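# Set the toppled nest block upright on the laser worktable

## Task

Get the nest block that is lying on its side standing upright on the worktable of the laser marker, in a way that it stays upright by itself once the robot lets go; a block that stands only because a gripper is still holding it does not count.

## Robot and tools

Robot: two arms, left_arm and right_arm, each ending in a parallel gripper. The fingers point along the gripper's own +z axis and close along its own y axis. The reported gripper position is the spot between the finger pads, roughly 1 cm short of the tips.

World frame (used for printed poses): origin on the table top midway between the arms, +x out over the table, +z up, left_arm on the +y side. The names left and right do not refer to sides of any picture. Each result's state line gives, per arm, end_effector_position in metres and end_effector_quat_wxyz; these can be somewhat off, more so at long reach. Joint limits (rad, base to gripper): waist -2.880..2.880, shoulder 0.000..3.142, elbow 0.000..3.019, wrist pitch -1.693..1.571, wrist yaw -1.571..1.571, wrist roll -2.094..2.094.

The 14-number row (shared by execute_actions rows and move target): one flat list covering both arms, always all 14 values even if one arm stays still. Order: left_arm dx, dy, dz, rx, ry, rz, opening, then right_arm dx, dy, dz, rx, ry, rz, opening. Every value lies in [-1, 1]. dx..rz are offsets, not poses: they are expressed in that gripper's own axes and counted from the gripper pose in the most recent result that showed it (before any such result in the scene, and for the second or later call within one reply, they count from where the robot stands when the action begins). Scale: 1.0 equals 0.6 m of travel or 180 degrees of turn; rx, ry, rz form a single rotation vector. Opening is absolute, not an offset: +1 fully open (0.094 m), -1 closed.

execute_actions(actions, pictures): actions is a list with at most one item. Empty list = just report the state. An action {"rows": [...], "steps": n} runs up to 15 control steps of 1/30 s (default 15); each row is one step and the final row repeats if rows run out. Every row is measured from the same base pose, not from the row before. A wait {"steps": n} sends nothing new and returns after n steps (max 300) counted from the previous result, reply time included. pictures (boolean) toggles camera images; they come by default. A refused call sends nothing.

move(target, speed): target is one 14-number row as above; each gripper travels in a straight line toward its offset pose, both arms finishing together, lasting 0.5 to 10 s (cut off at 10 s). speed is top path speed in m/s, 0.002 to 0.5, default 0.25; turning limit is twice that in rad/s. Openings are sent at the start. Paths ignore obstacles and the other arm, and grippers can lag, drift or overshoot speed, especially with the arm near straight. The result adds a move: line with the ending (done, off_target, moving, held, fault) and limits (paced = pose clipped; held = some steps blocked, after which the arm may jump fast), plus each gripper's distance from its target. If only one arm is named, the other finished fine.



Cameras are all 504x504: cam_high is fixed overhead-ish at about (0.44, -0.13, 1.36) looking down; the two wrist cameras ride on their hands. Calibration numbers are given but may be off by a couple of degrees and millimetres.

Control behaviour: each step the commanded pose is limited to 70 mm and 16 degrees from the measured pose; inverse kinematics favours position over orientation. Far targets need several actions; after an action the arm only continues to its last clipped pose, so check the result and send the remainder. Arms tend to finish a centimetre or so low and all-zero offsets let them sag further. To keep an arm still, send the correction back to its intended pose in the first call of a reply and zeros after, raising the aim if it still droops. Zero offsets are not a pause; they pull the arm back to the base pose. A Hand target line shows where the controller is heading. pose unreachable means the clearance check altered or blocked that arm's command; HELD marks steps not sent.

Gripping: grip_measured uses the same scale as the commanded opening (each gripper may read off by up to about 1 mm). To hold something, command roughly 0.03 below grip_measured; a smaller gap grips more gently. Pad force tops out around 50 to 62 N, lower on thin parts, with a brief spike at contact. Holding loads heats motors: MOTOR HOT appears from 85 °C, and at 100 °C that arm releases and falls (OVER-TEMPERATURE FAULT). Release the block promptly once placed.

Avoid: dropping or knocking anything off the table, hitting objects fast or pushing far past contact, arms colliding or pressing on each other, and letting the block slip. A held part may occasionally be tugged, and loose items nudged. Reply time runs the simulation, so prefer smooth, efficient motions.

Each tool is called after "Call:" by a JSON object that holds its "name" and its "arguments", one argument or row to a line.

## Session

I'll start by looking at the scene.

Call:
{"name": "execute_actions", "arguments": {
  "actions": []
}}

Scene clock: 0.00 s of 4200.00 s.
left_arm: end_effector_position=(+0.5295, +0.7309, +0.2295) grip_measured=+1.000 end_effector_quat_wxyz=(-0.208, +0.699, -0.442, +0.522) | right_arm: end_effector_position=(+0.3131, -0.0688, +0.2937) grip_measured=+1.000 end_effector_quat_wxyz=(+0.583, -0.575, +0.566, +0.097)
Joint positions: left_arm=[ 0.768  1.754  1.351 -0.303  0.968 -1.588  0.094] | right_arm=[ 0.176  0.576  0.519 -0.309 -0.569 -0.832  0.094]
Joint velocities: left_arm=[ 0.005 -0.005  0.002  0.002 -0.007 -0.007  0.   ] | right_arm=[-0.015 -0.005 -0.027 -0.007 -0.037 -0.066  0.   ]
Motor temperatures (°C, as the motors report them): left_arm=[23 22 20 21 21 23] | right_arm=[22 22 23 21 23 22]
Hand target (left_arm): +0.534, +0.737, +0.236; -0.215, +0.695, -0.444, +0.523
Hand target (right_arm): +0.316, -0.068, +0.311; +0.595, -0.573, +0.556, +0.092

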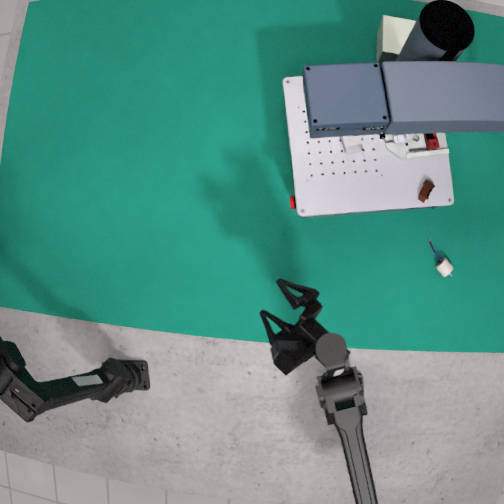

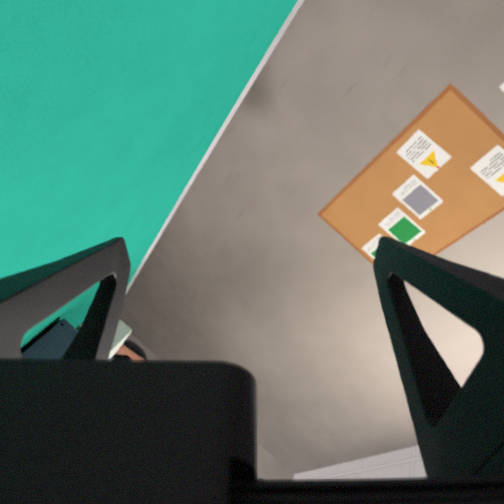

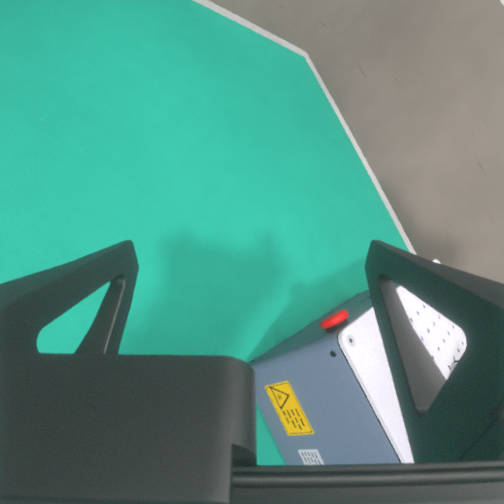

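Call:
{"name": "zoom_image", "arguments": {
  "camera": "cam_high",
  "region": [270, 60, 504, 294]
}}

Call:
{"name": "zoom_image", "arguments": {
  "camera": "cam_high",
  "region": [330, 120, 470, 220]
}}

Region (270, 60, 504, 294) of cam_high's 504x504 image, scaled by 2.154, with more detail than that image has.

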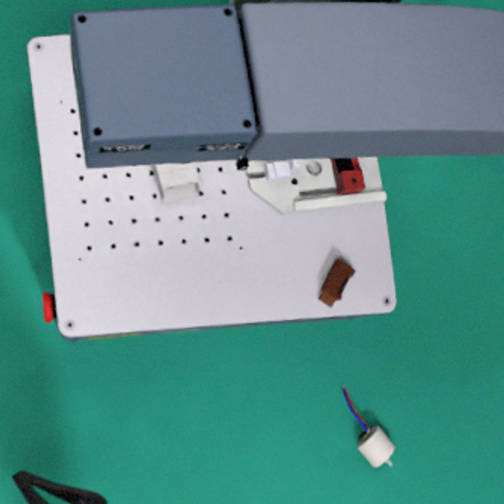

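Region (330, 120, 470, 220) of cam_high's 504x504 image, scaled by 3.600, with more detail than that image has; it fills the top 360 rows of this view, and the rest is white.

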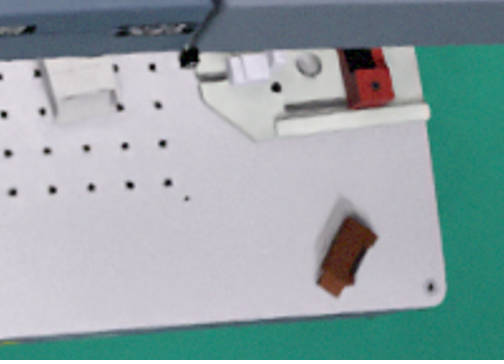

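Call:
{"name": "zoom_image", "arguments": {
  "camera": "cam_high",
  "region": [405, 170, 450, 215]
}}

Call:
{"name": "zoom_image", "arguments": {
  "camera": "cam_high",
  "region": [330, 125, 380, 175]
}}

Region (405, 170, 450, 215) of cam_high's 504x504 image, scaled by 11.200, with more detail than that image has.

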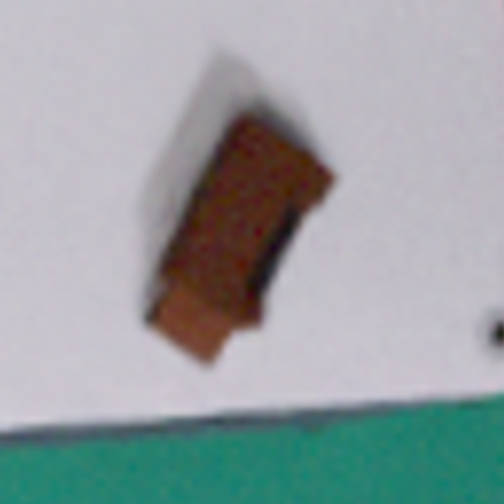

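Region (330, 125, 380, 175) of cam_high's 504x504 image, scaled by 10.080, with more detail than that image has.

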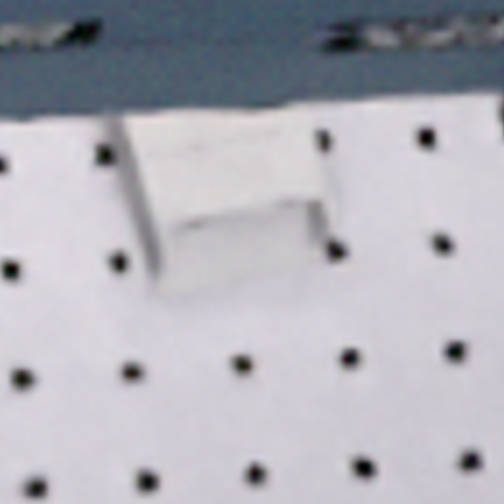

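Call:
{"name": "move", "arguments": {
  "target": [0.3212, 0.3846, -0.3095, 0, 0, 0, 1, 0.3097, -0.2295, -0.4001, 0.3229, 0.0082, 0.2297, 1],
  "speed": 0.3
}}

Scene clock: 14.17 s of 4200.00 s.
left_arm: end_effector_position=(+0.2781, +0.4830, +0.2328) grip_measured=+1.000 end_effector_quat_wxyz=(-0.208, +0.698, -0.443, +0.522) | right_arm: end_effector_position=(+0.3478, -0.3975, +0.2886) grip_measured=+1.000 end_effector_quat_wxyz=(+0.702, -0.002, +0.712, +0.011)
Joint positions: left_arm=[ 0.969  0.799  0.554 -0.714  1.105 -1.291  0.094] | right_arm=[-0.944  0.606  0.315  0.271 -0.779 -0.     0.094]
Joint velocities: left_arm=[-0.015  0.005  0.007 -0.012 -0.022  0.095  0.   ] | right_arm=[-0.015 -0.005 -0.002 -0.007  0.007 -0.007  0.   ]
Motor temperatures (°C, as the motors report them): left_arm=[23 23 23 21 21 23] | right_arm=[22 22 26 21 23 22]
Hand target (left_arm): +0.277, +0.483, +0.231; -0.207, +0.699, -0.443, +0.522
Hand target (right_arm): +0.349, -0.403, +0.303; +0.711, -0.000, +0.703, +0.004
Off the commanded pose (left_arm): 0.004 m, 0 deg.
Off the commanded pose (right_arm): 0.012 m, 1 deg.
After step 90, 8.53 s passed at rest.
move: off_target (right_arm)
camera_calibration (this result's frames):
cam_left_wrist: T_world_to_cam=[[0.407188, 0.52637, 0.746414, -0.545965], [-0.476819, -0.574515, 0.665264, 0.263045], [0.779, -0.626792, 0.0170478, 0.206093], [0, 0, 0, 1]] pos_world=[0.187188, 0.567679, 0.229008]
cam_right_wrist: T_world_to_cam=[[0.0186951, -0.999806, -0.00623847, -0.402958], [-0.592497, -0.00605256, -0.80555, 0.441889], [0.805356, 0.0187561, -0.592495, 0.0177283], [0, 0, 0, 1]] pos_world=[0.255074, -0.400537, 0.363954]

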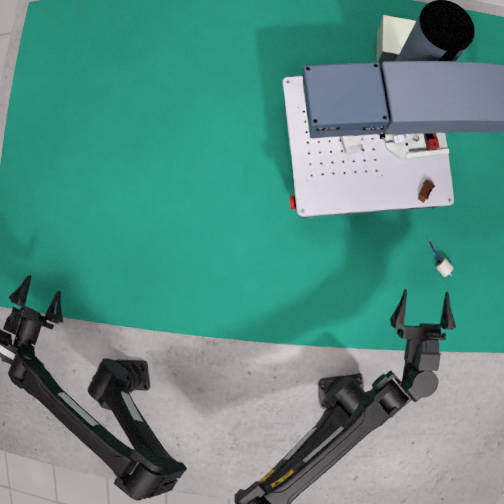

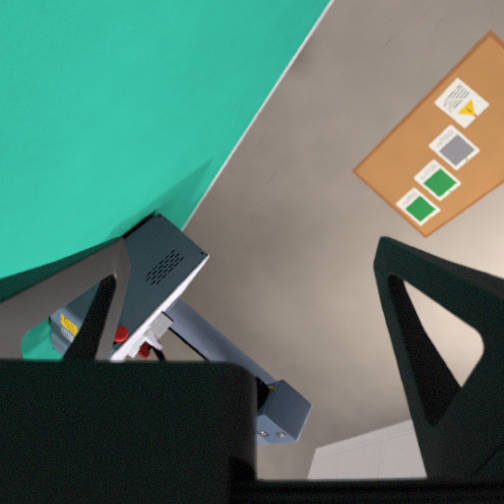

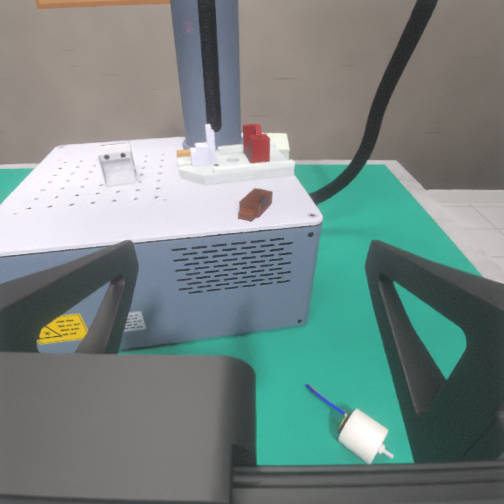

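Call:
{"name": "zoom_image", "arguments": {
  "camera": "cam_right_wrist",
  "region": [80, 110, 330, 240]
}}

Call:
{"name": "zoom_image", "arguments": {
  "camera": "cam_right_wrist",
  "region": [225, 175, 290, 235]
}}

Call:
{"name": "zoom_image", "arguments": {
  "camera": "cam_right_wrist",
  "region": [85, 130, 155, 200]
}}

Region (80, 110, 330, 240) of cam_right_wrist's 504x504 image, scaled by 2.016, with more detail than that image has; it fills the top 262 rows of this view, and the rest is white.

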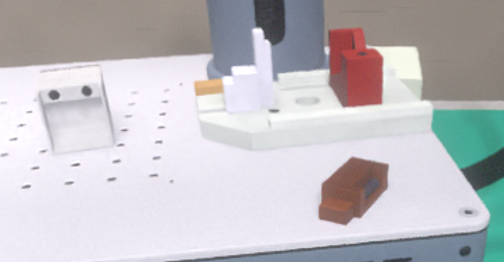

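Region (225, 175, 290, 235) of cam_right_wrist's 504x504 image, scaled by 7.754, with more detail than that image has; it fills the top 465 rows of this view, and the rest is white.

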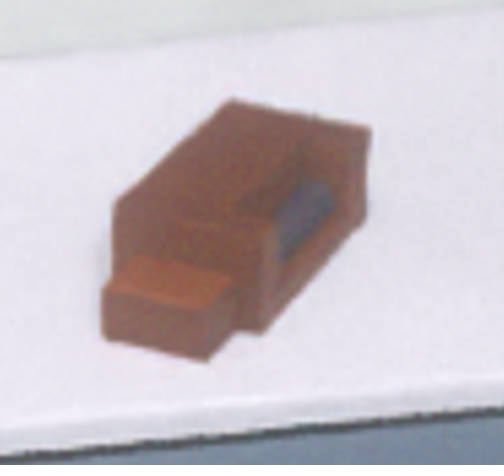

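Region (85, 130, 155, 200) of cam_right_wrist's 504x504 image, scaled by 7.200, with more detail than that image has.

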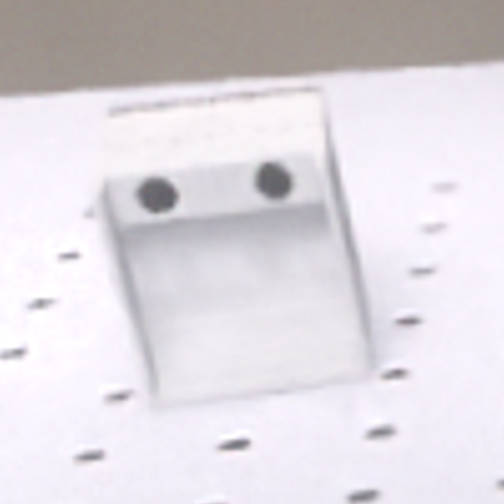

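Call:
{"name": "move", "arguments": {
  "target": [0, 0, 0, 0, 0, 0, 1, 0.0294, 0.2230, 0.3199, -0.1108, -0.0037, -0.0048, 1],
  "speed": 0.25
}}

Scene clock: 25.97 s of 4200.00 s.
left_arm: end_effector_position=(+0.2781, +0.4829, +0.2328) grip_measured=+1.000 end_effector_quat_wxyz=(-0.209, +0.697, -0.445, +0.522) | right_arm: end_effector_position=(+0.5271, -0.2609, +0.2416) grip_measured=+1.000 end_effector_quat_wxyz=(+0.674, -0.120, +0.716, +0.136)
Joint positions: left_arm=[ 0.969  0.799  0.554 -0.715  1.105 -1.287  0.094] | right_arm=[-0.34   1.271  0.534  0.675 -0.521  0.002  0.094]
Joint velocities: left_arm=[-0.005  0.005  0.012  0.012 -0.007 -0.037  0.   ] | right_arm=[-0.005 -0.015  0.007 -0.007  0.022 -0.022  0.   ]
Motor temperatures (°C, as the motors report them): left_arm=[23 22 24 21 21 23] | right_arm=[22 22 27 21 23 22]
Hand target (left_arm): +0.278, +0.483, +0.233; -0.208, +0.698, -0.443, +0.522
Hand target (right_arm): +0.538, -0.260, +0.265; +0.694, -0.129, +0.697, +0.129
Off the commanded pose (left_arm): 0.000 m, 0 deg.
Off the commanded pose (right_arm): 0.030 m, 4 deg.
After step 90, 7.43 s passed at rest.
move: off_target (right_arm)
camera_calibration (this result's frames):
cam_left_wrist: T_world_to_cam=[[0.407585, 0.523129, 0.748472, -0.544934], [-0.478074, -0.576098, 0.66299, 0.264675], [0.778023, -0.62805, 0.0152856, 0.207373], [0, 0, 0, 1]] pos_world=[0.1873, 0.56779, 0.229221]
cam_right_wrist: T_world_to_cam=[[0.356014, -0.934122, -0.025882, -0.425914], [-0.590547, -0.203432, -0.780942, 0.452616], [0.72423, 0.29331, -0.624068, -0.0350126], [0, 0, 0, 1]] pos_world=[0.444279, -0.29551, 0.320593]

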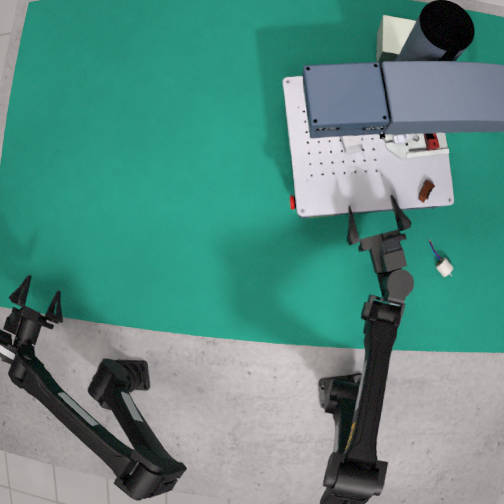

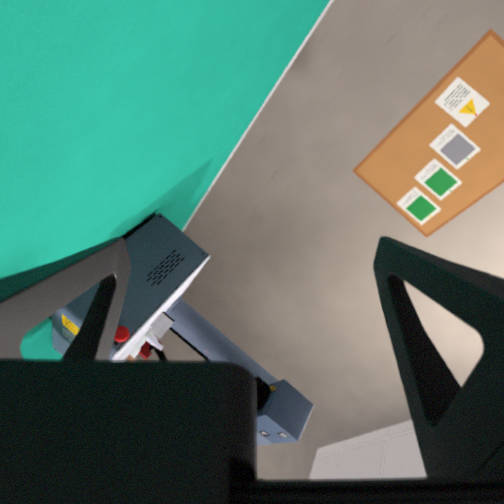

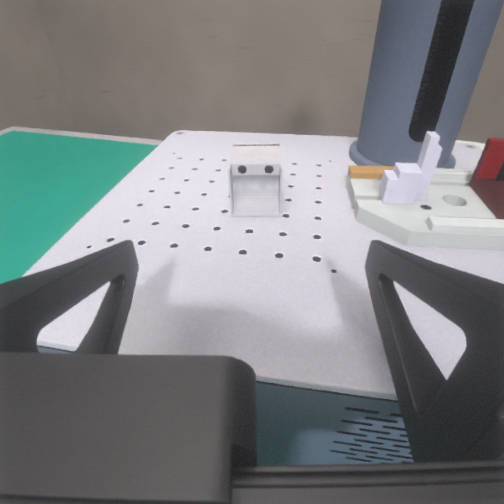

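Call:
{"name": "zoom_image", "arguments": {
  "camera": "cam_right_wrist",
  "region": [205, 130, 305, 230]
}}

Region (205, 130, 305, 230) of cam_right_wrist's 504x504 image, scaled by 5.040, with more detail than that image has.

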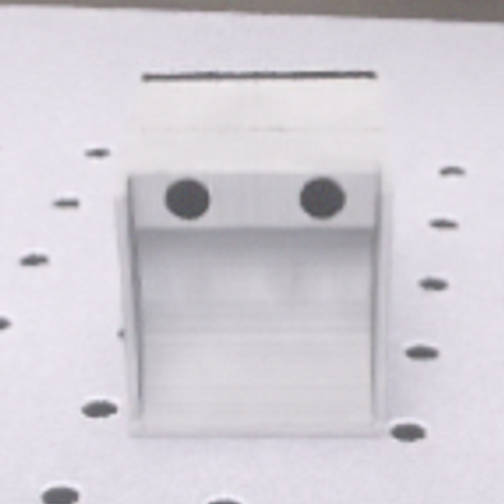

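Call:
{"name": "zoom_image", "arguments": {
  "camera": "cam_left_wrist",
  "region": [90, 200, 340, 450]
}}

Region (90, 200, 340, 450) of cam_left_wrist's 504x504 image, scaled by 2.016, with more detail than that image has.

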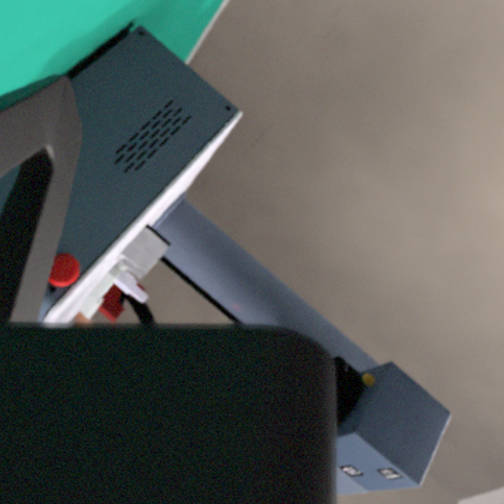

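Call:
{"name": "move", "arguments": {
  "target": [0, 0, 0, 0, 0, 0, 1, -0.0212, -0.0029, 0.1295, 0.0070, 0.1215, -0.0092, 1],
  "speed": 0.15
}}

Scene clock: 65.07 s of 4200.00 s.
left_arm: end_effector_position=(+0.2781, +0.4829, +0.2328) grip_measured=+1.000 end_effector_quat_wxyz=(-0.209, +0.697, -0.445, +0.522) | right_arm: end_effector_position=(+0.5866, -0.2393, +0.2330) grip_measured=+1.000 end_effector_quat_wxyz=(+0.520, -0.132, +0.838, +0.098)
Joint positions: left_arm=[ 0.969  0.799  0.554 -0.715  1.105 -1.287  0.094] | right_arm=[-0.234  1.325  0.86  -0.022 -0.351 -0.151  0.094]
Joint velocities: left_arm=[-0.015 -0.005 -0.012 -0.012  0.081 -0.081  0.   ] | right_arm=[-0.005  0.015  0.002 -0.017 -0.037  0.022  0.   ]
Motor temperatures (°C, as the motors report them): left_arm=[23 22 25 21 21 23] | right_arm=[22 22 29 21 23 22]
Hand target (left_arm): +0.278, +0.483, +0.233; -0.209, +0.697, -0.445, +0.522
Hand target (right_arm): +0.600, -0.235, +0.250; +0.530, -0.143, +0.831, +0.092
Off the commanded pose (left_arm): 0.000 m, 0 deg.
Off the commanded pose (right_arm): 0.023 m, 2 deg.
After step 90, 34.47 s passed at rest.
move: off_target (right_arm)
camera_calibration (this result's frames):
cam_left_wrist: T_world_to_cam=[[0.407585, 0.523129, 0.748472, -0.544934], [-0.478074, -0.576098, 0.66299, 0.264675], [0.778023, -0.62805, 0.0152856, 0.207373], [0, 0, 0, 1]] pos_world=[0.1873, 0.56779, 0.229221]
cam_right_wrist: T_world_to_cam=[[0.326198, -0.945073, -0.0208006, -0.413511], [-0.834869, -0.2777, -0.475265, 0.539708], [0.443383, 0.172396, -0.879597, 0.105484], [0, 0, 0, 1]] pos_world=[0.538702, -0.259106, 0.340687]

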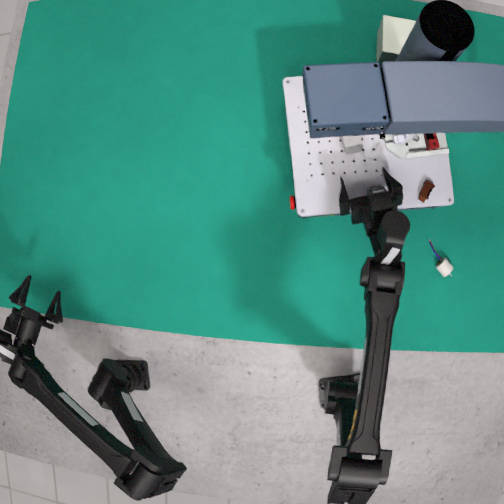

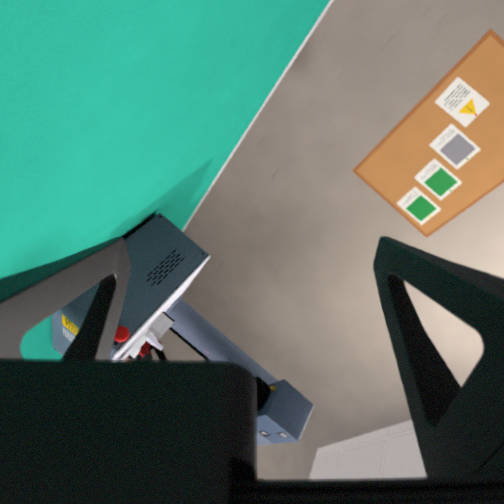

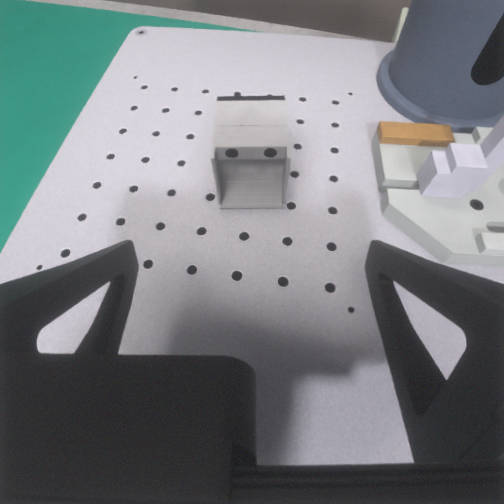

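Call:
{"name": "zoom_image", "arguments": {
  "camera": "cam_right_wrist",
  "region": [180, 80, 330, 230]
}}

Region (180, 80, 330, 230) of cam_right_wrist's 504x504 image, scaled by 3.360, with more detail than that image has.

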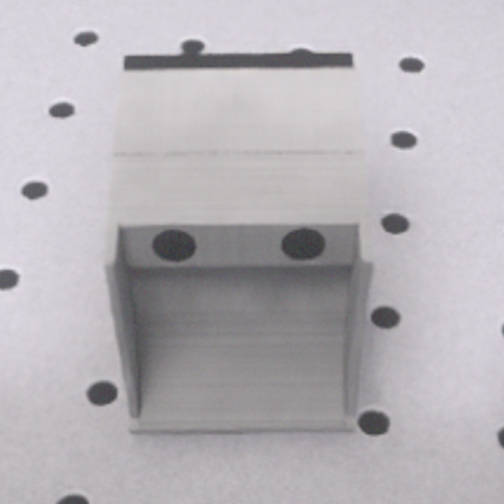

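Call:
{"name": "move", "arguments": {
  "target": [0, 0, 0, 0, 0, 0, 1, -0.0459, -0.0013, 0.1505, 0.0030, -0.0061, -0.0081, 0.45],
  "speed": 0.08
}}

Scene clock: 72.53 s of 4200.00 s.
left_arm: end_effector_position=(+0.2781, +0.4829, +0.2328) grip_measured=+1.000 end_effector_quat_wxyz=(-0.209, +0.697, -0.445, +0.522) | right_arm: end_effector_position=(+0.6554, -0.2159, +0.1963) grip_measured=+0.452 end_effector_quat_wxyz=(+0.510, -0.140, +0.844, +0.087)
Joint positions: left_arm=[ 0.969  0.799  0.554 -0.715  1.105 -1.287  0.094] | right_arm=[-0.173  1.548  1.002  0.041 -0.285 -0.149  0.068]
Joint velocities: left_arm=[ 0.005 -0.015  0.007  0.022  0.022 -0.037  0.   ] | right_arm=[-0.015 -0.005 -0.012 -0.012  0.007  0.022 -0.   ]
Motor temperatures (°C, as the motors report them): left_arm=[23 22 25 21 21 23] | right_arm=[22 22 29 21 23 22]
Hand target (left_arm): +0.278, +0.483, +0.233; -0.209, +0.697, -0.445, +0.522
Hand target (right_arm): +0.673, -0.210, +0.217; +0.530, -0.139, +0.832, +0.089
Off the commanded pose (left_arm): 0.000 m, 0 deg.
Off the commanded pose (right_arm): 0.030 m, 3 deg.
After step 90, 2.93 s passed at rest.
move: off_target (right_arm)
camera_calibration (this result's frames):
cam_left_wrist: T_world_to_cam=[[0.407585, 0.523129, 0.748472, -0.544934], [-0.478074, -0.576098, 0.66299, 0.264675], [0.778023, -0.62805, 0.0152856, 0.207373], [0, 0, 0, 1]] pos_world=[0.1873, 0.56779, 0.229221]
cam_right_wrist: T_world_to_cam=[[0.328537, -0.944491, 0.000935909, -0.420234], [-0.843088, -0.293711, -0.450484, 0.583352], [0.425753, 0.147212, -0.892784, 0.0474174], [0, 0, 0, 1]] pos_world=[0.609691, -0.23255, 0.305518]

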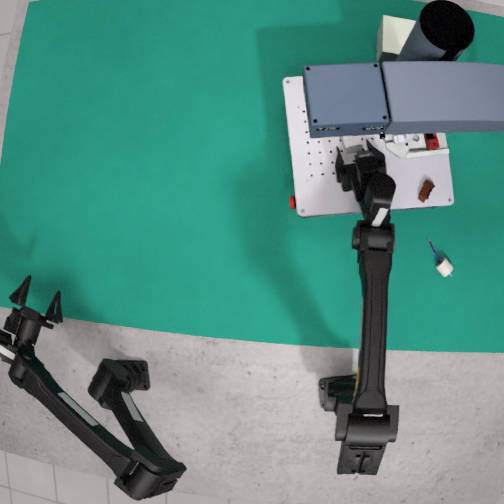

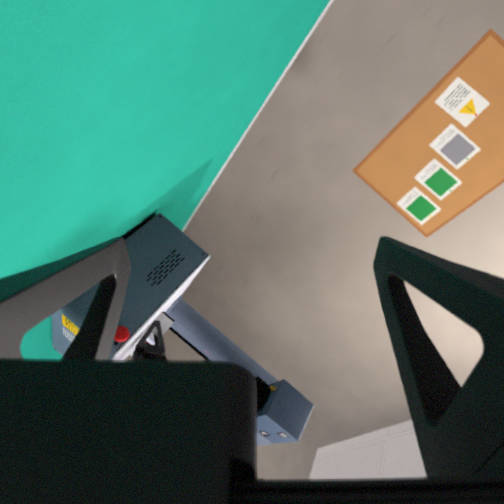

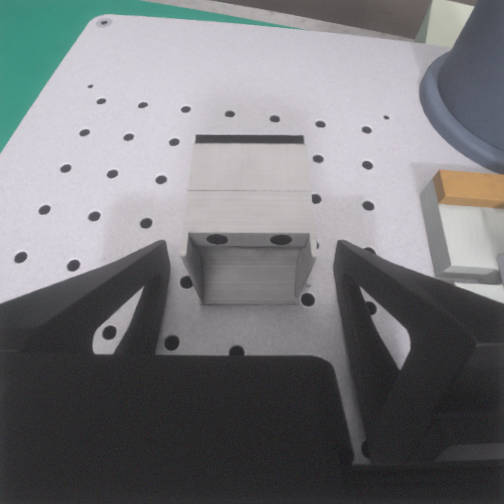

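Call:
{"name": "move", "arguments": {
  "target": [0, 0, 0, 0, 0, 0, 1, -0.0724, -0.0002, 0.0208, 0, -0.0145, 0, 0.45],
  "speed": 0.05
}}

Scene clock: 74.83 s of 4200.00 s.
left_arm: end_effector_position=(+0.2781, +0.4829, +0.2328) grip_measured=+1.000 end_effector_quat_wxyz=(-0.209, +0.697, -0.445, +0.522) | right_arm: end_effector_position=(+0.6698, -0.2124, +0.2179) grip_measured=+0.452 end_effector_quat_wxyz=(+0.524, -0.140, +0.836, +0.086)
Joint positions: left_arm=[ 0.969  0.799  0.554 -0.715  1.105 -1.287  0.094] | right_arm=[-0.166  1.554  1.052  0.03  -0.281 -0.142  0.068]
Joint velocities: left_arm=[-0.005 -0.015 -0.002  0.007  0.037  0.022  0.   ] | right_arm=[-0.005  0.024  0.017 -0.022 -0.007 -0.066  0.001]
Motor temperatures (°C, as the motors report them): left_arm=[23 22 26 21 21 23] | right_arm=[22 22 30 21 23 22]
Hand target (left_arm): +0.278, +0.483, +0.233; -0.209, +0.697, -0.445, +0.522
Hand target (right_arm): +0.684, -0.205, +0.229; +0.529, -0.138, +0.832, +0.091
Off the commanded pose (left_arm): 0.000 m, 0 deg.
Off the commanded pose (right_arm): 0.020 m, 1 deg.
move: off_target (right_arm)
camera_calibration (this result's frames):
cam_left_wrist: T_world_to_cam=[[0.407585, 0.523129, 0.748472, -0.544934], [-0.478074, -0.576098, 0.66299, 0.264675], [0.778023, -0.62805, 0.0152856, 0.207373], [0, 0, 0, 1]] pos_world=[0.1873, 0.56779, 0.229221]
cam_right_wrist: T_world_to_cam=[[0.327788, -0.944722, 0.00745043, -0.422664], [-0.828605, -0.29127, -0.478096, 0.603033], [0.453837, 0.150541, -0.878276, 0.0387265], [0, 0, 0, 1]] pos_world=[0.620645, -0.229485, 0.325469]

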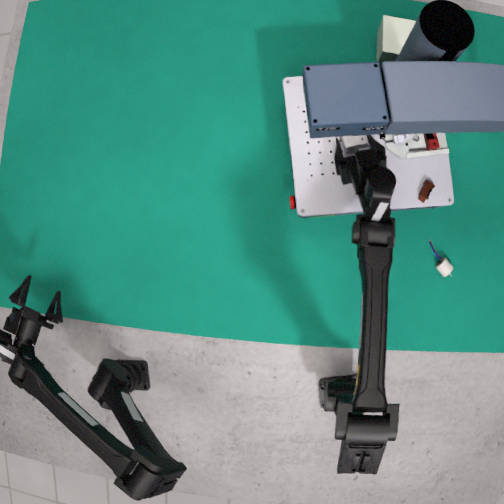

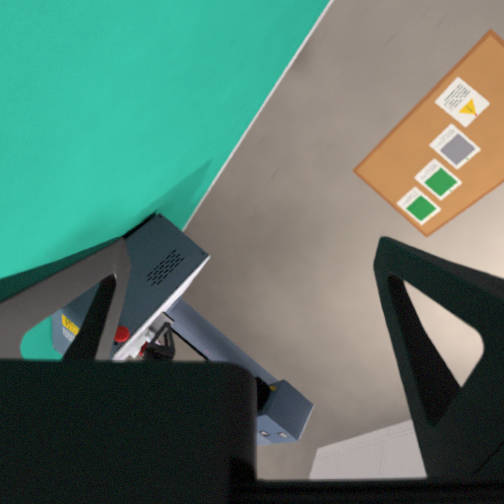

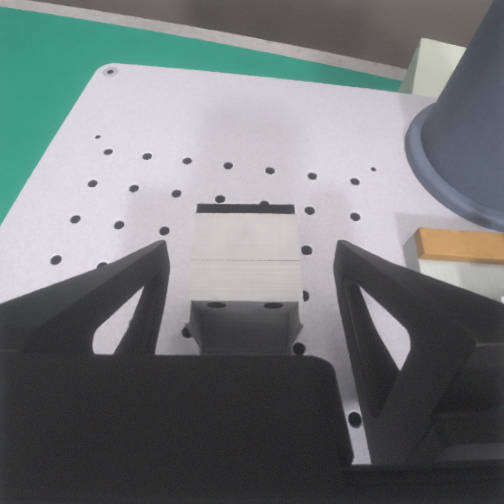

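Call:
{"name": "execute_actions", "arguments": {
  "actions": []
}}

Scene clock: 76.13 s of 4200.00 s.
left_arm: end_effector_position=(+0.2781, +0.4829, +0.2328) grip_measured=+1.000 end_effector_quat_wxyz=(-0.209, +0.697, -0.445, +0.522) | right_arm: end_effector_position=(+0.6699, -0.2124, +0.2163) grip_measured=+0.452 end_effector_quat_wxyz=(+0.522, -0.139, +0.837, +0.087)
Joint positions: left_arm=[ 0.969  0.799  0.554 -0.715  1.105 -1.287  0.094] | right_arm=[-0.166  1.556  1.052  0.029 -0.281 -0.142  0.068]
Joint velocities: left_arm=[ 0.005  0.015 -0.002 -0.002 -0.051 -0.051  0.   ] | right_arm=[ 0.005  0.005 -0.002 -0.007 -0.051 -0.037 -0.   ]
Motor temperatures (°C, as the motors report them): left_arm=[23 22 26 21 21 23] | right_arm=[22 22 30 21 23 22]
Hand target (left_arm): +0.278, +0.483, +0.233; -0.209, +0.697, -0.445, +0.522
Hand target (right_arm): +0.684, -0.205, +0.229; +0.529, -0.138, +0.832, +0.091
Off the commanded pose (left_arm): 0.000 m, 0 deg.
Off the commanded pose (right_arm): 0.021 m, 1 deg.
Steps of this call (steps 1 to 39: nothing new was sent). Readings (end_effector_position):
1: left_arm (+0.2781, +0.4829, +0.2328) | right_arm (+0.6698, -0.2124, +0.2175)
2: left_arm (+0.2781, +0.4829, +0.2328) | right_arm (+0.6699, -0.2124, +0.2171)
4: left_arm (+0.2781, +0.4829, +0.2328) | right_arm (+0.6699, -0.2124, +0.2165)
8: left_arm (+0.2781, +0.4829, +0.2328) | right_arm (+0.6699, -0.2124, +0.2163)
39: the state above
camera_calibration (this result's frames):
cam_left_wrist: T_world_to_cam=[[0.407585, 0.523129, 0.748472, -0.544934], [-0.478074, -0.576098, 0.66299, 0.264675], [0.778023, -0.62805, 0.0152856, 0.207373], [0, 0, 0, 1]] pos_world=[0.1873, 0.56779, 0.229221]
cam_right_wrist: T_world_to_cam=[[0.327652, -0.944778, 0.00615402, -0.422329], [-0.830162, -0.291, -0.475553, 0.602934], [0.451083, 0.150707, -0.879666, 0.0394874], [0, 0, 0, 1]] pos_world=[0.621098, -0.229504, 0.324062]

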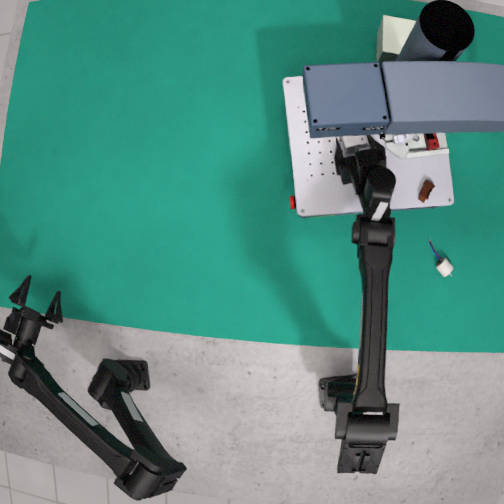

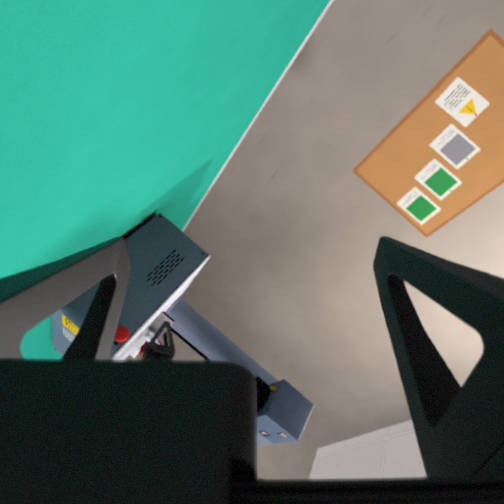

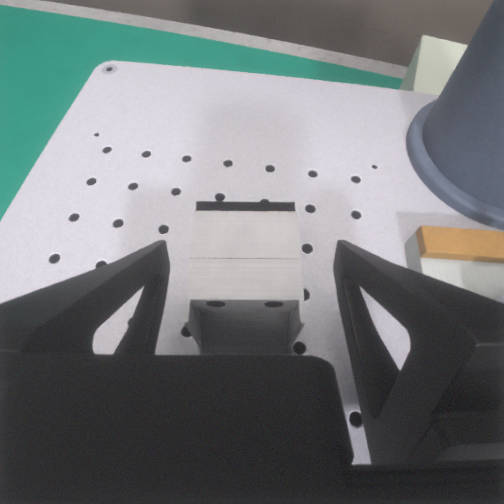

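Call:
{"name": "zoom_image", "arguments": {
  "camera": "cam_right_wrist",
  "region": [150, 180, 350, 380]
}}

Region (150, 180, 350, 380) of cam_right_wrist's 504x504 image, scaled by 2.520, with more detail than that image has.

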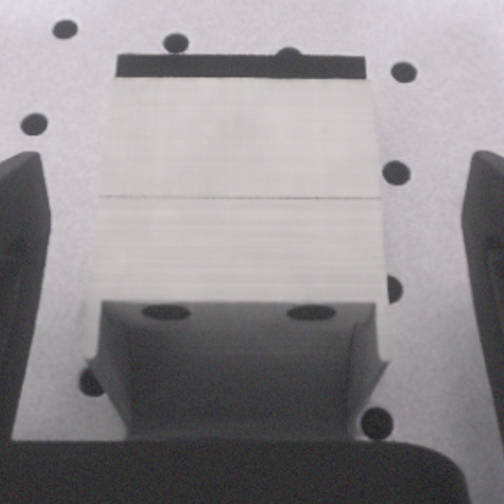

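Call:
{"name": "move", "arguments": {
  "target": [0, 0, 0, 0, 0, 0, 1, -0.0156, 0.0074, 0.0216, 0, -0.0055, 0, 0.45],
  "speed": 0.03
}}

Scene clock: 82.17 s of 4200.00 s.
left_arm: end_effector_position=(+0.2781, +0.4829, +0.2328) grip_measured=+1.000 end_effector_quat_wxyz=(-0.209, +0.697, -0.445, +0.522) | right_arm: end_effector_position=(+0.6709, -0.2097, +0.2100) grip_measured=+0.452 end_effector_quat_wxyz=(+0.518, -0.140, +0.839, +0.085)
Joint positions: left_arm=[ 0.969  0.799  0.554 -0.715  1.105 -1.287  0.094] | right_arm=[-0.16   1.566  1.052  0.03  -0.272 -0.142  0.068]
Joint velocities: left_arm=[ 0.005 -0.005  0.007 -0.002  0.022 -0.037  0.   ] | right_arm=[-0.015 -0.015 -0.007  0.007 -0.022 -0.051 -0.001]
Motor temperatures (°C, as the motors report them): left_arm=[23 22 26 21 21 23] | right_arm=[22 22 30 21 23 22]
Hand target (left_arm): +0.278, +0.483, +0.233; -0.209, +0.697, -0.445, +0.522
Hand target (right_arm): +0.683, -0.203, +0.219; +0.530, -0.139, +0.832, +0.088
Off the commanded pose (left_arm): 0.000 m, 0 deg.
Off the commanded pose (right_arm): 0.017 m, 2 deg.
After step 90, 2.13 s passed at rest.
move: off_target (right_arm)
camera_calibration (this result's frames):
cam_left_wrist: T_world_to_cam=[[0.407585, 0.523129, 0.748472, -0.544934], [-0.478074, -0.576098, 0.66299, 0.264675], [0.778023, -0.62805, 0.0152856, 0.207373], [0, 0, 0, 1]] pos_world=[0.1873, 0.56779, 0.229221]
cam_right_wrist: T_world_to_cam=[[0.326486, -0.945176, 0.00705972, -0.419572], [-0.834994, -0.291911, -0.466446, 0.602633], [0.442934, 0.146394, -0.884521, 0.038686], [0, 0, 0, 1]] pos_world=[0.623045, -0.226317, 0.318277]

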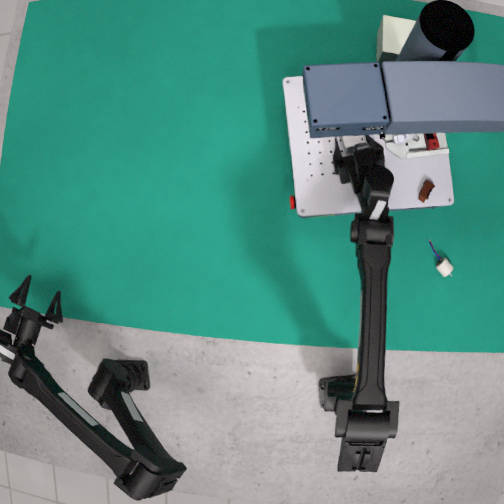

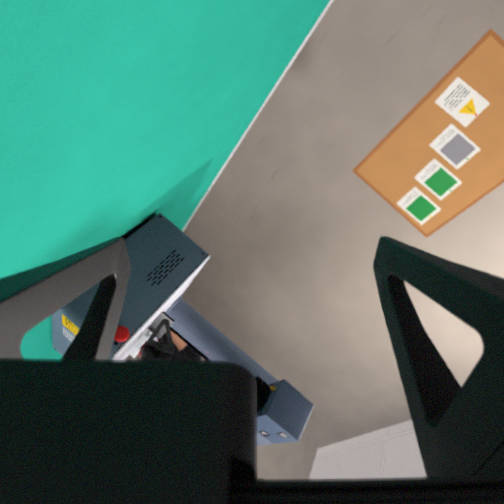

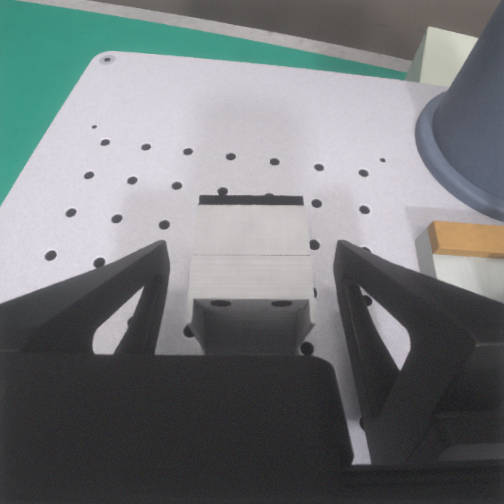

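Call:
{"name": "move", "arguments": {
  "target": [0, 0, 0, 0, 0, 0, 1, -0.0064, 0.0041, 0.0221, 0, -0.0085, 0, 0.45],
  "speed": 0.03
}}

Scene clock: 84.00 s of 4200.00 s.
left_arm: end_effector_position=(+0.2781, +0.4829, +0.2328) grip_measured=+1.000 end_effector_quat_wxyz=(-0.209, +0.697, -0.445, +0.522) | right_arm: end_effector_position=(+0.6755, -0.2100, +0.2061) grip_measured=+0.452 end_effector_quat_wxyz=(+0.524, -0.140, +0.836, +0.084)
Joint positions: left_arm=[ 0.969  0.799  0.554 -0.715  1.105 -1.287  0.094] | right_arm=[-0.16   1.583  1.052  0.059 -0.27  -0.142  0.068]
Joint velocities: left_arm=[-0.005  0.005 -0.012 -0.002  0.007 -0.066  0.   ] | right_arm=[-0.005  0.005  0.007 -0.007  0.051  0.007 -0.   ]
Motor temperatures (°C, as the motors report them): left_arm=[23 22 26 21 21 23] | right_arm=[22 22 30 21 23 22]
Hand target (left_arm): +0.278, +0.483, +0.233; -0.209, +0.697, -0.445, +0.522
Hand target (right_arm): +0.683, -0.203, +0.207; +0.529, -0.139, +0.833, +0.087
Off the commanded pose (left_arm): 0.000 m, 0 deg.
Off the commanded pose (right_arm): 0.010 m, 1 deg.
move: done
camera_calibration (this result's frames):
cam_left_wrist: T_world_to_cam=[[0.407585, 0.523129, 0.748472, -0.544934], [-0.478074, -0.576098, 0.66299, 0.264675], [0.778023, -0.62805, 0.0152856, 0.207373], [0, 0, 0, 1]] pos_world=[0.1873, 0.56779, 0.229221]
cam_right_wrist: T_world_to_cam=[[0.324762, -0.945722, 0.01184, -0.421181], [-0.829361, -0.290777, -0.477084, 0.603239], [0.454631, 0.145119, -0.878778, 0.0239224], [0, 0, 0, 1]] pos_world=[0.626211, -0.226384, 0.313805]

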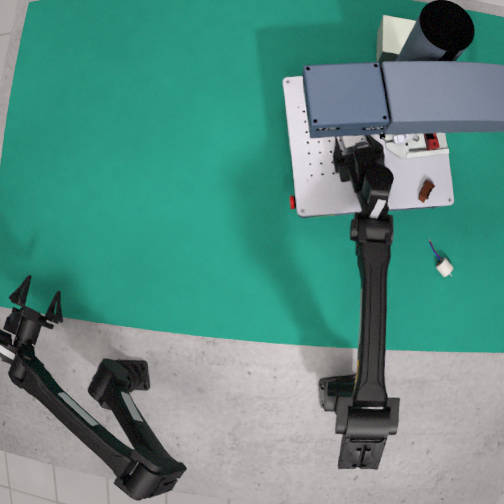

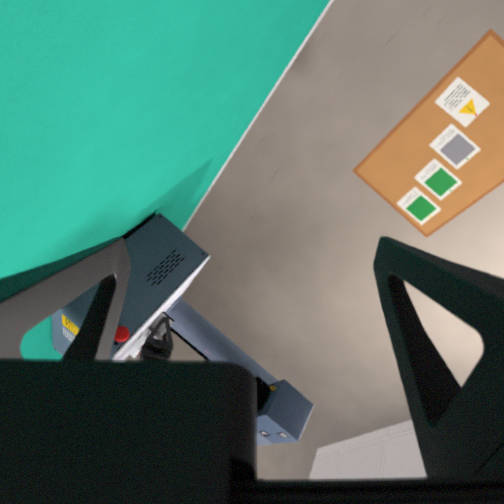

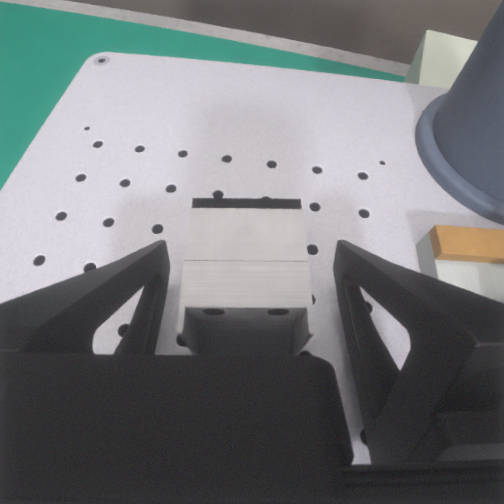

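Call:
{"name": "move", "arguments": {
  "target": [0, 0, 0, 0, 0, 0, 1, 0.0049, 0.0145, 0.0127, 0, 0, 0, 0.05],
  "speed": 0.03
}}

Scene clock: 86.67 s of 4200.00 s.
left_arm: end_effector_position=(+0.2781, +0.4829, +0.2328) grip_measured=+1.000 end_effector_quat_wxyz=(-0.209, +0.697, -0.445, +0.522) | right_arm: end_effector_position=(+0.6755, -0.2064, +0.2059) grip_measured=+0.052 end_effector_quat_wxyz=(+0.523, -0.140, +0.837, +0.080)
Joint positions: left_arm=[ 0.969  0.799  0.554 -0.715  1.105 -1.287  0.094] | right_arm=[-0.151  1.583  1.052  0.059 -0.256 -0.142  0.049]
Joint velocities: left_arm=[-0.005 -0.015 -0.012  0.002 -0.022 -0.007  0.   ] | right_arm=[ 0.005 -0.005  0.012 -0.002 -0.022 -0.007 -0.   ]
Motor temperatures (°C, as the motors report them): left_arm=[23 22 26 21 21 23] | right_arm=[22 22 30 21 23 22]
Hand target (left_arm): +0.278, +0.483, +0.233; -0.209, +0.697, -0.445, +0.522
Hand target (right_arm): +0.678, -0.200, +0.200; +0.524, -0.139, +0.836, +0.084
Off the commanded pose (left_arm): 0.000 m, 0 deg.
Off the commanded pose (right_arm): 0.009 m, 0 deg.
move: done
camera_calibration (this result's frames):
cam_left_wrist: T_world_to_cam=[[0.407585, 0.523129, 0.748472, -0.544934], [-0.478074, -0.576098, 0.66299, 0.264675], [0.778023, -0.62805, 0.0152856, 0.207373], [0, 0, 0, 1]] pos_world=[0.1873, 0.56779, 0.229221]
cam_right_wrist: T_world_to_cam=[[0.321845, -0.946625, 0.0177918, -0.417265], [-0.830177, -0.291188, -0.475411, 0.604301], [0.455217, 0.138238, -0.879584, 0.0214902], [0, 0, 0, 1]] pos_world=[0.626188, -0.221999, 0.313618]

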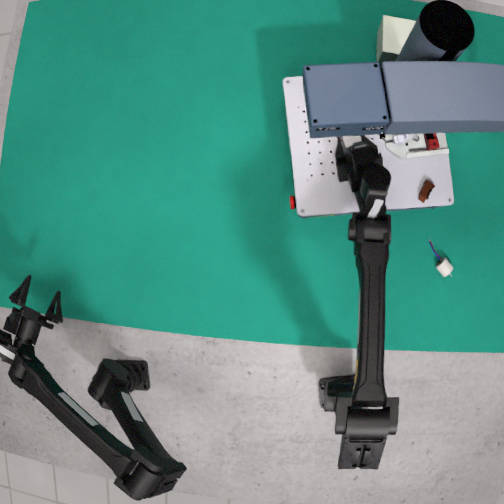

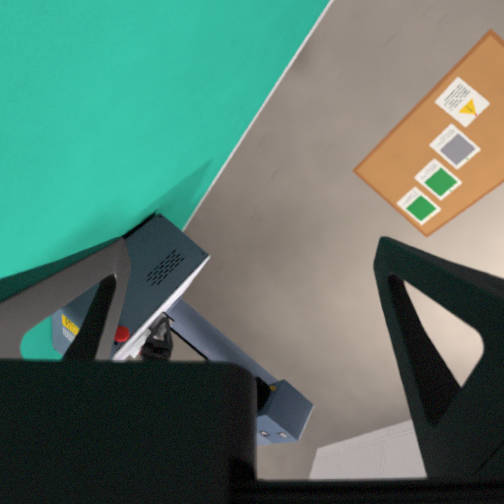

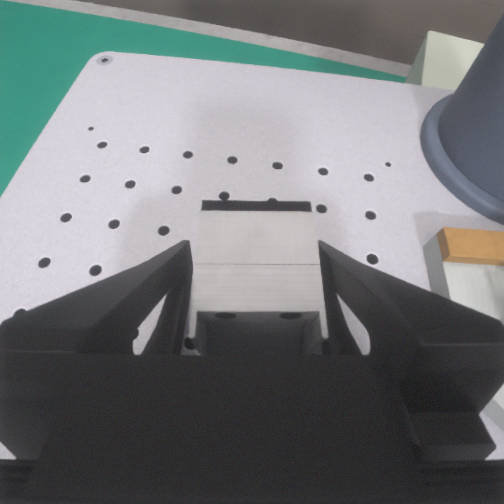

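Call:
{"name": "execute_actions", "arguments": {
  "actions": [
    {"rows": [[0, 0, 0, 0, 0, 0, 1, 0, 0, 0, 0, 0, 0, -0.18]], "steps": 15}
  ]
}}

Scene clock: 88.20 s of 4200.00 s.
left_arm: end_effector_position=(+0.2781, +0.4829, +0.2328) grip_measured=+1.000 end_effector_quat_wxyz=(-0.209, +0.697, -0.445, +0.522) | right_arm: end_effector_position=(+0.6755, -0.2065, +0.2058) grip_measured=-0.148 end_effector_quat_wxyz=(+0.523, -0.140, +0.837, +0.080)
Joint positions: left_arm=[ 0.969  0.799  0.554 -0.715  1.105 -1.287  0.094] | right_arm=[-0.151  1.583  1.052  0.059 -0.256 -0.142  0.04 ]
Joint velocities: left_arm=[-0.005  0.015 -0.017 -0.007 -0.022 -0.007  0.   ] | right_arm=[ 0.005 -0.005  0.022  0.007  0.037 -0.125 -0.001]
Motor temperatures (°C, as the motors report them): left_arm=[23 22 26 21 21 23] | right_arm=[22 22 29 21 23 22]
Hand target (left_arm): +0.278, +0.483, +0.233; -0.209, +0.697, -0.445, +0.522
Hand target (right_arm): +0.676, -0.206, +0.206; +0.523, -0.140, +0.837, +0.080
Off the commanded pose (left_arm): 0.000 m, 0 deg.
Off the commanded pose (right_arm): 0.000 m, 0 deg.
Steps of this call (steps 1 to 31: nothing new was sent; steps 32 to 46: all 15 steps of this action). Readings (end_effector_position):
32: left_arm (+0.2781, +0.4829, +0.2328) | right_arm (+0.6755, -0.2064, +0.2059)
33: left_arm (+0.2781, +0.4829, +0.2328) | right_arm (+0.6755, -0.2065, +0.2058)
35: left_arm (+0.2781, +0.4829, +0.2328) | right_arm (+0.6755, -0.2065, +0.2058)
39: left_arm (+0.2781, +0.4829, +0.2328) | right_arm (+0.6755, -0.2065, +0.2058)
46: the state above
camera_calibration (this result's frames):
cam_left_wrist: T_world_to_cam=[[0.407585, 0.523129, 0.748472, -0.544934], [-0.478074, -0.576098, 0.66299, 0.264675], [0.778023, -0.62805, 0.0152856, 0.207373], [0, 0, 0, 1]] pos_world=[0.1873, 0.56779, 0.229221]
cam_right_wrist: T_world_to_cam=[[0.321201, -0.946838, 0.0181231, -0.417072], [-0.830369, -0.290789, -0.475319, 0.604479], [0.45532, 0.137624, -0.879627, 0.0212912], [0, 0, 0, 1]] pos_world=[0.62621, -0.222054, 0.313607]

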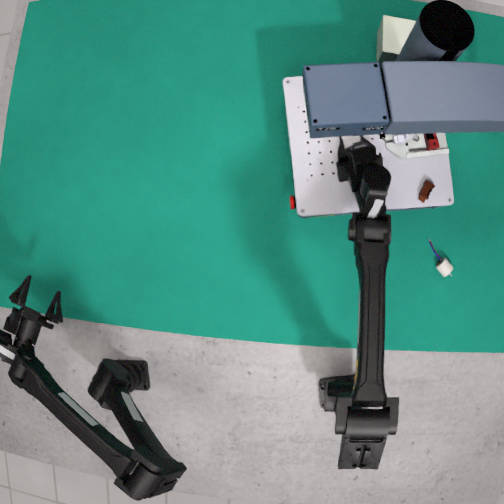

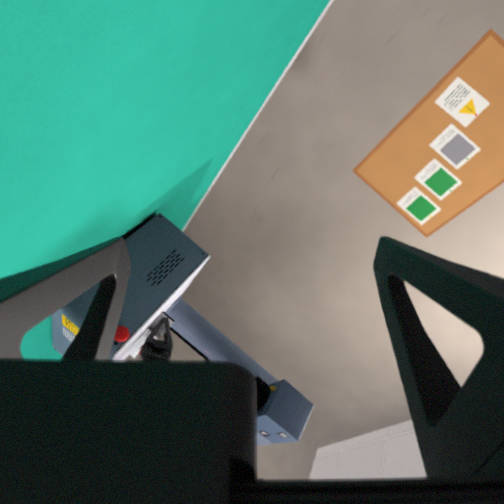

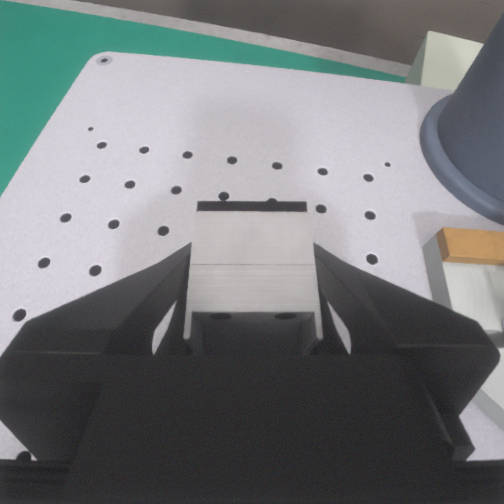

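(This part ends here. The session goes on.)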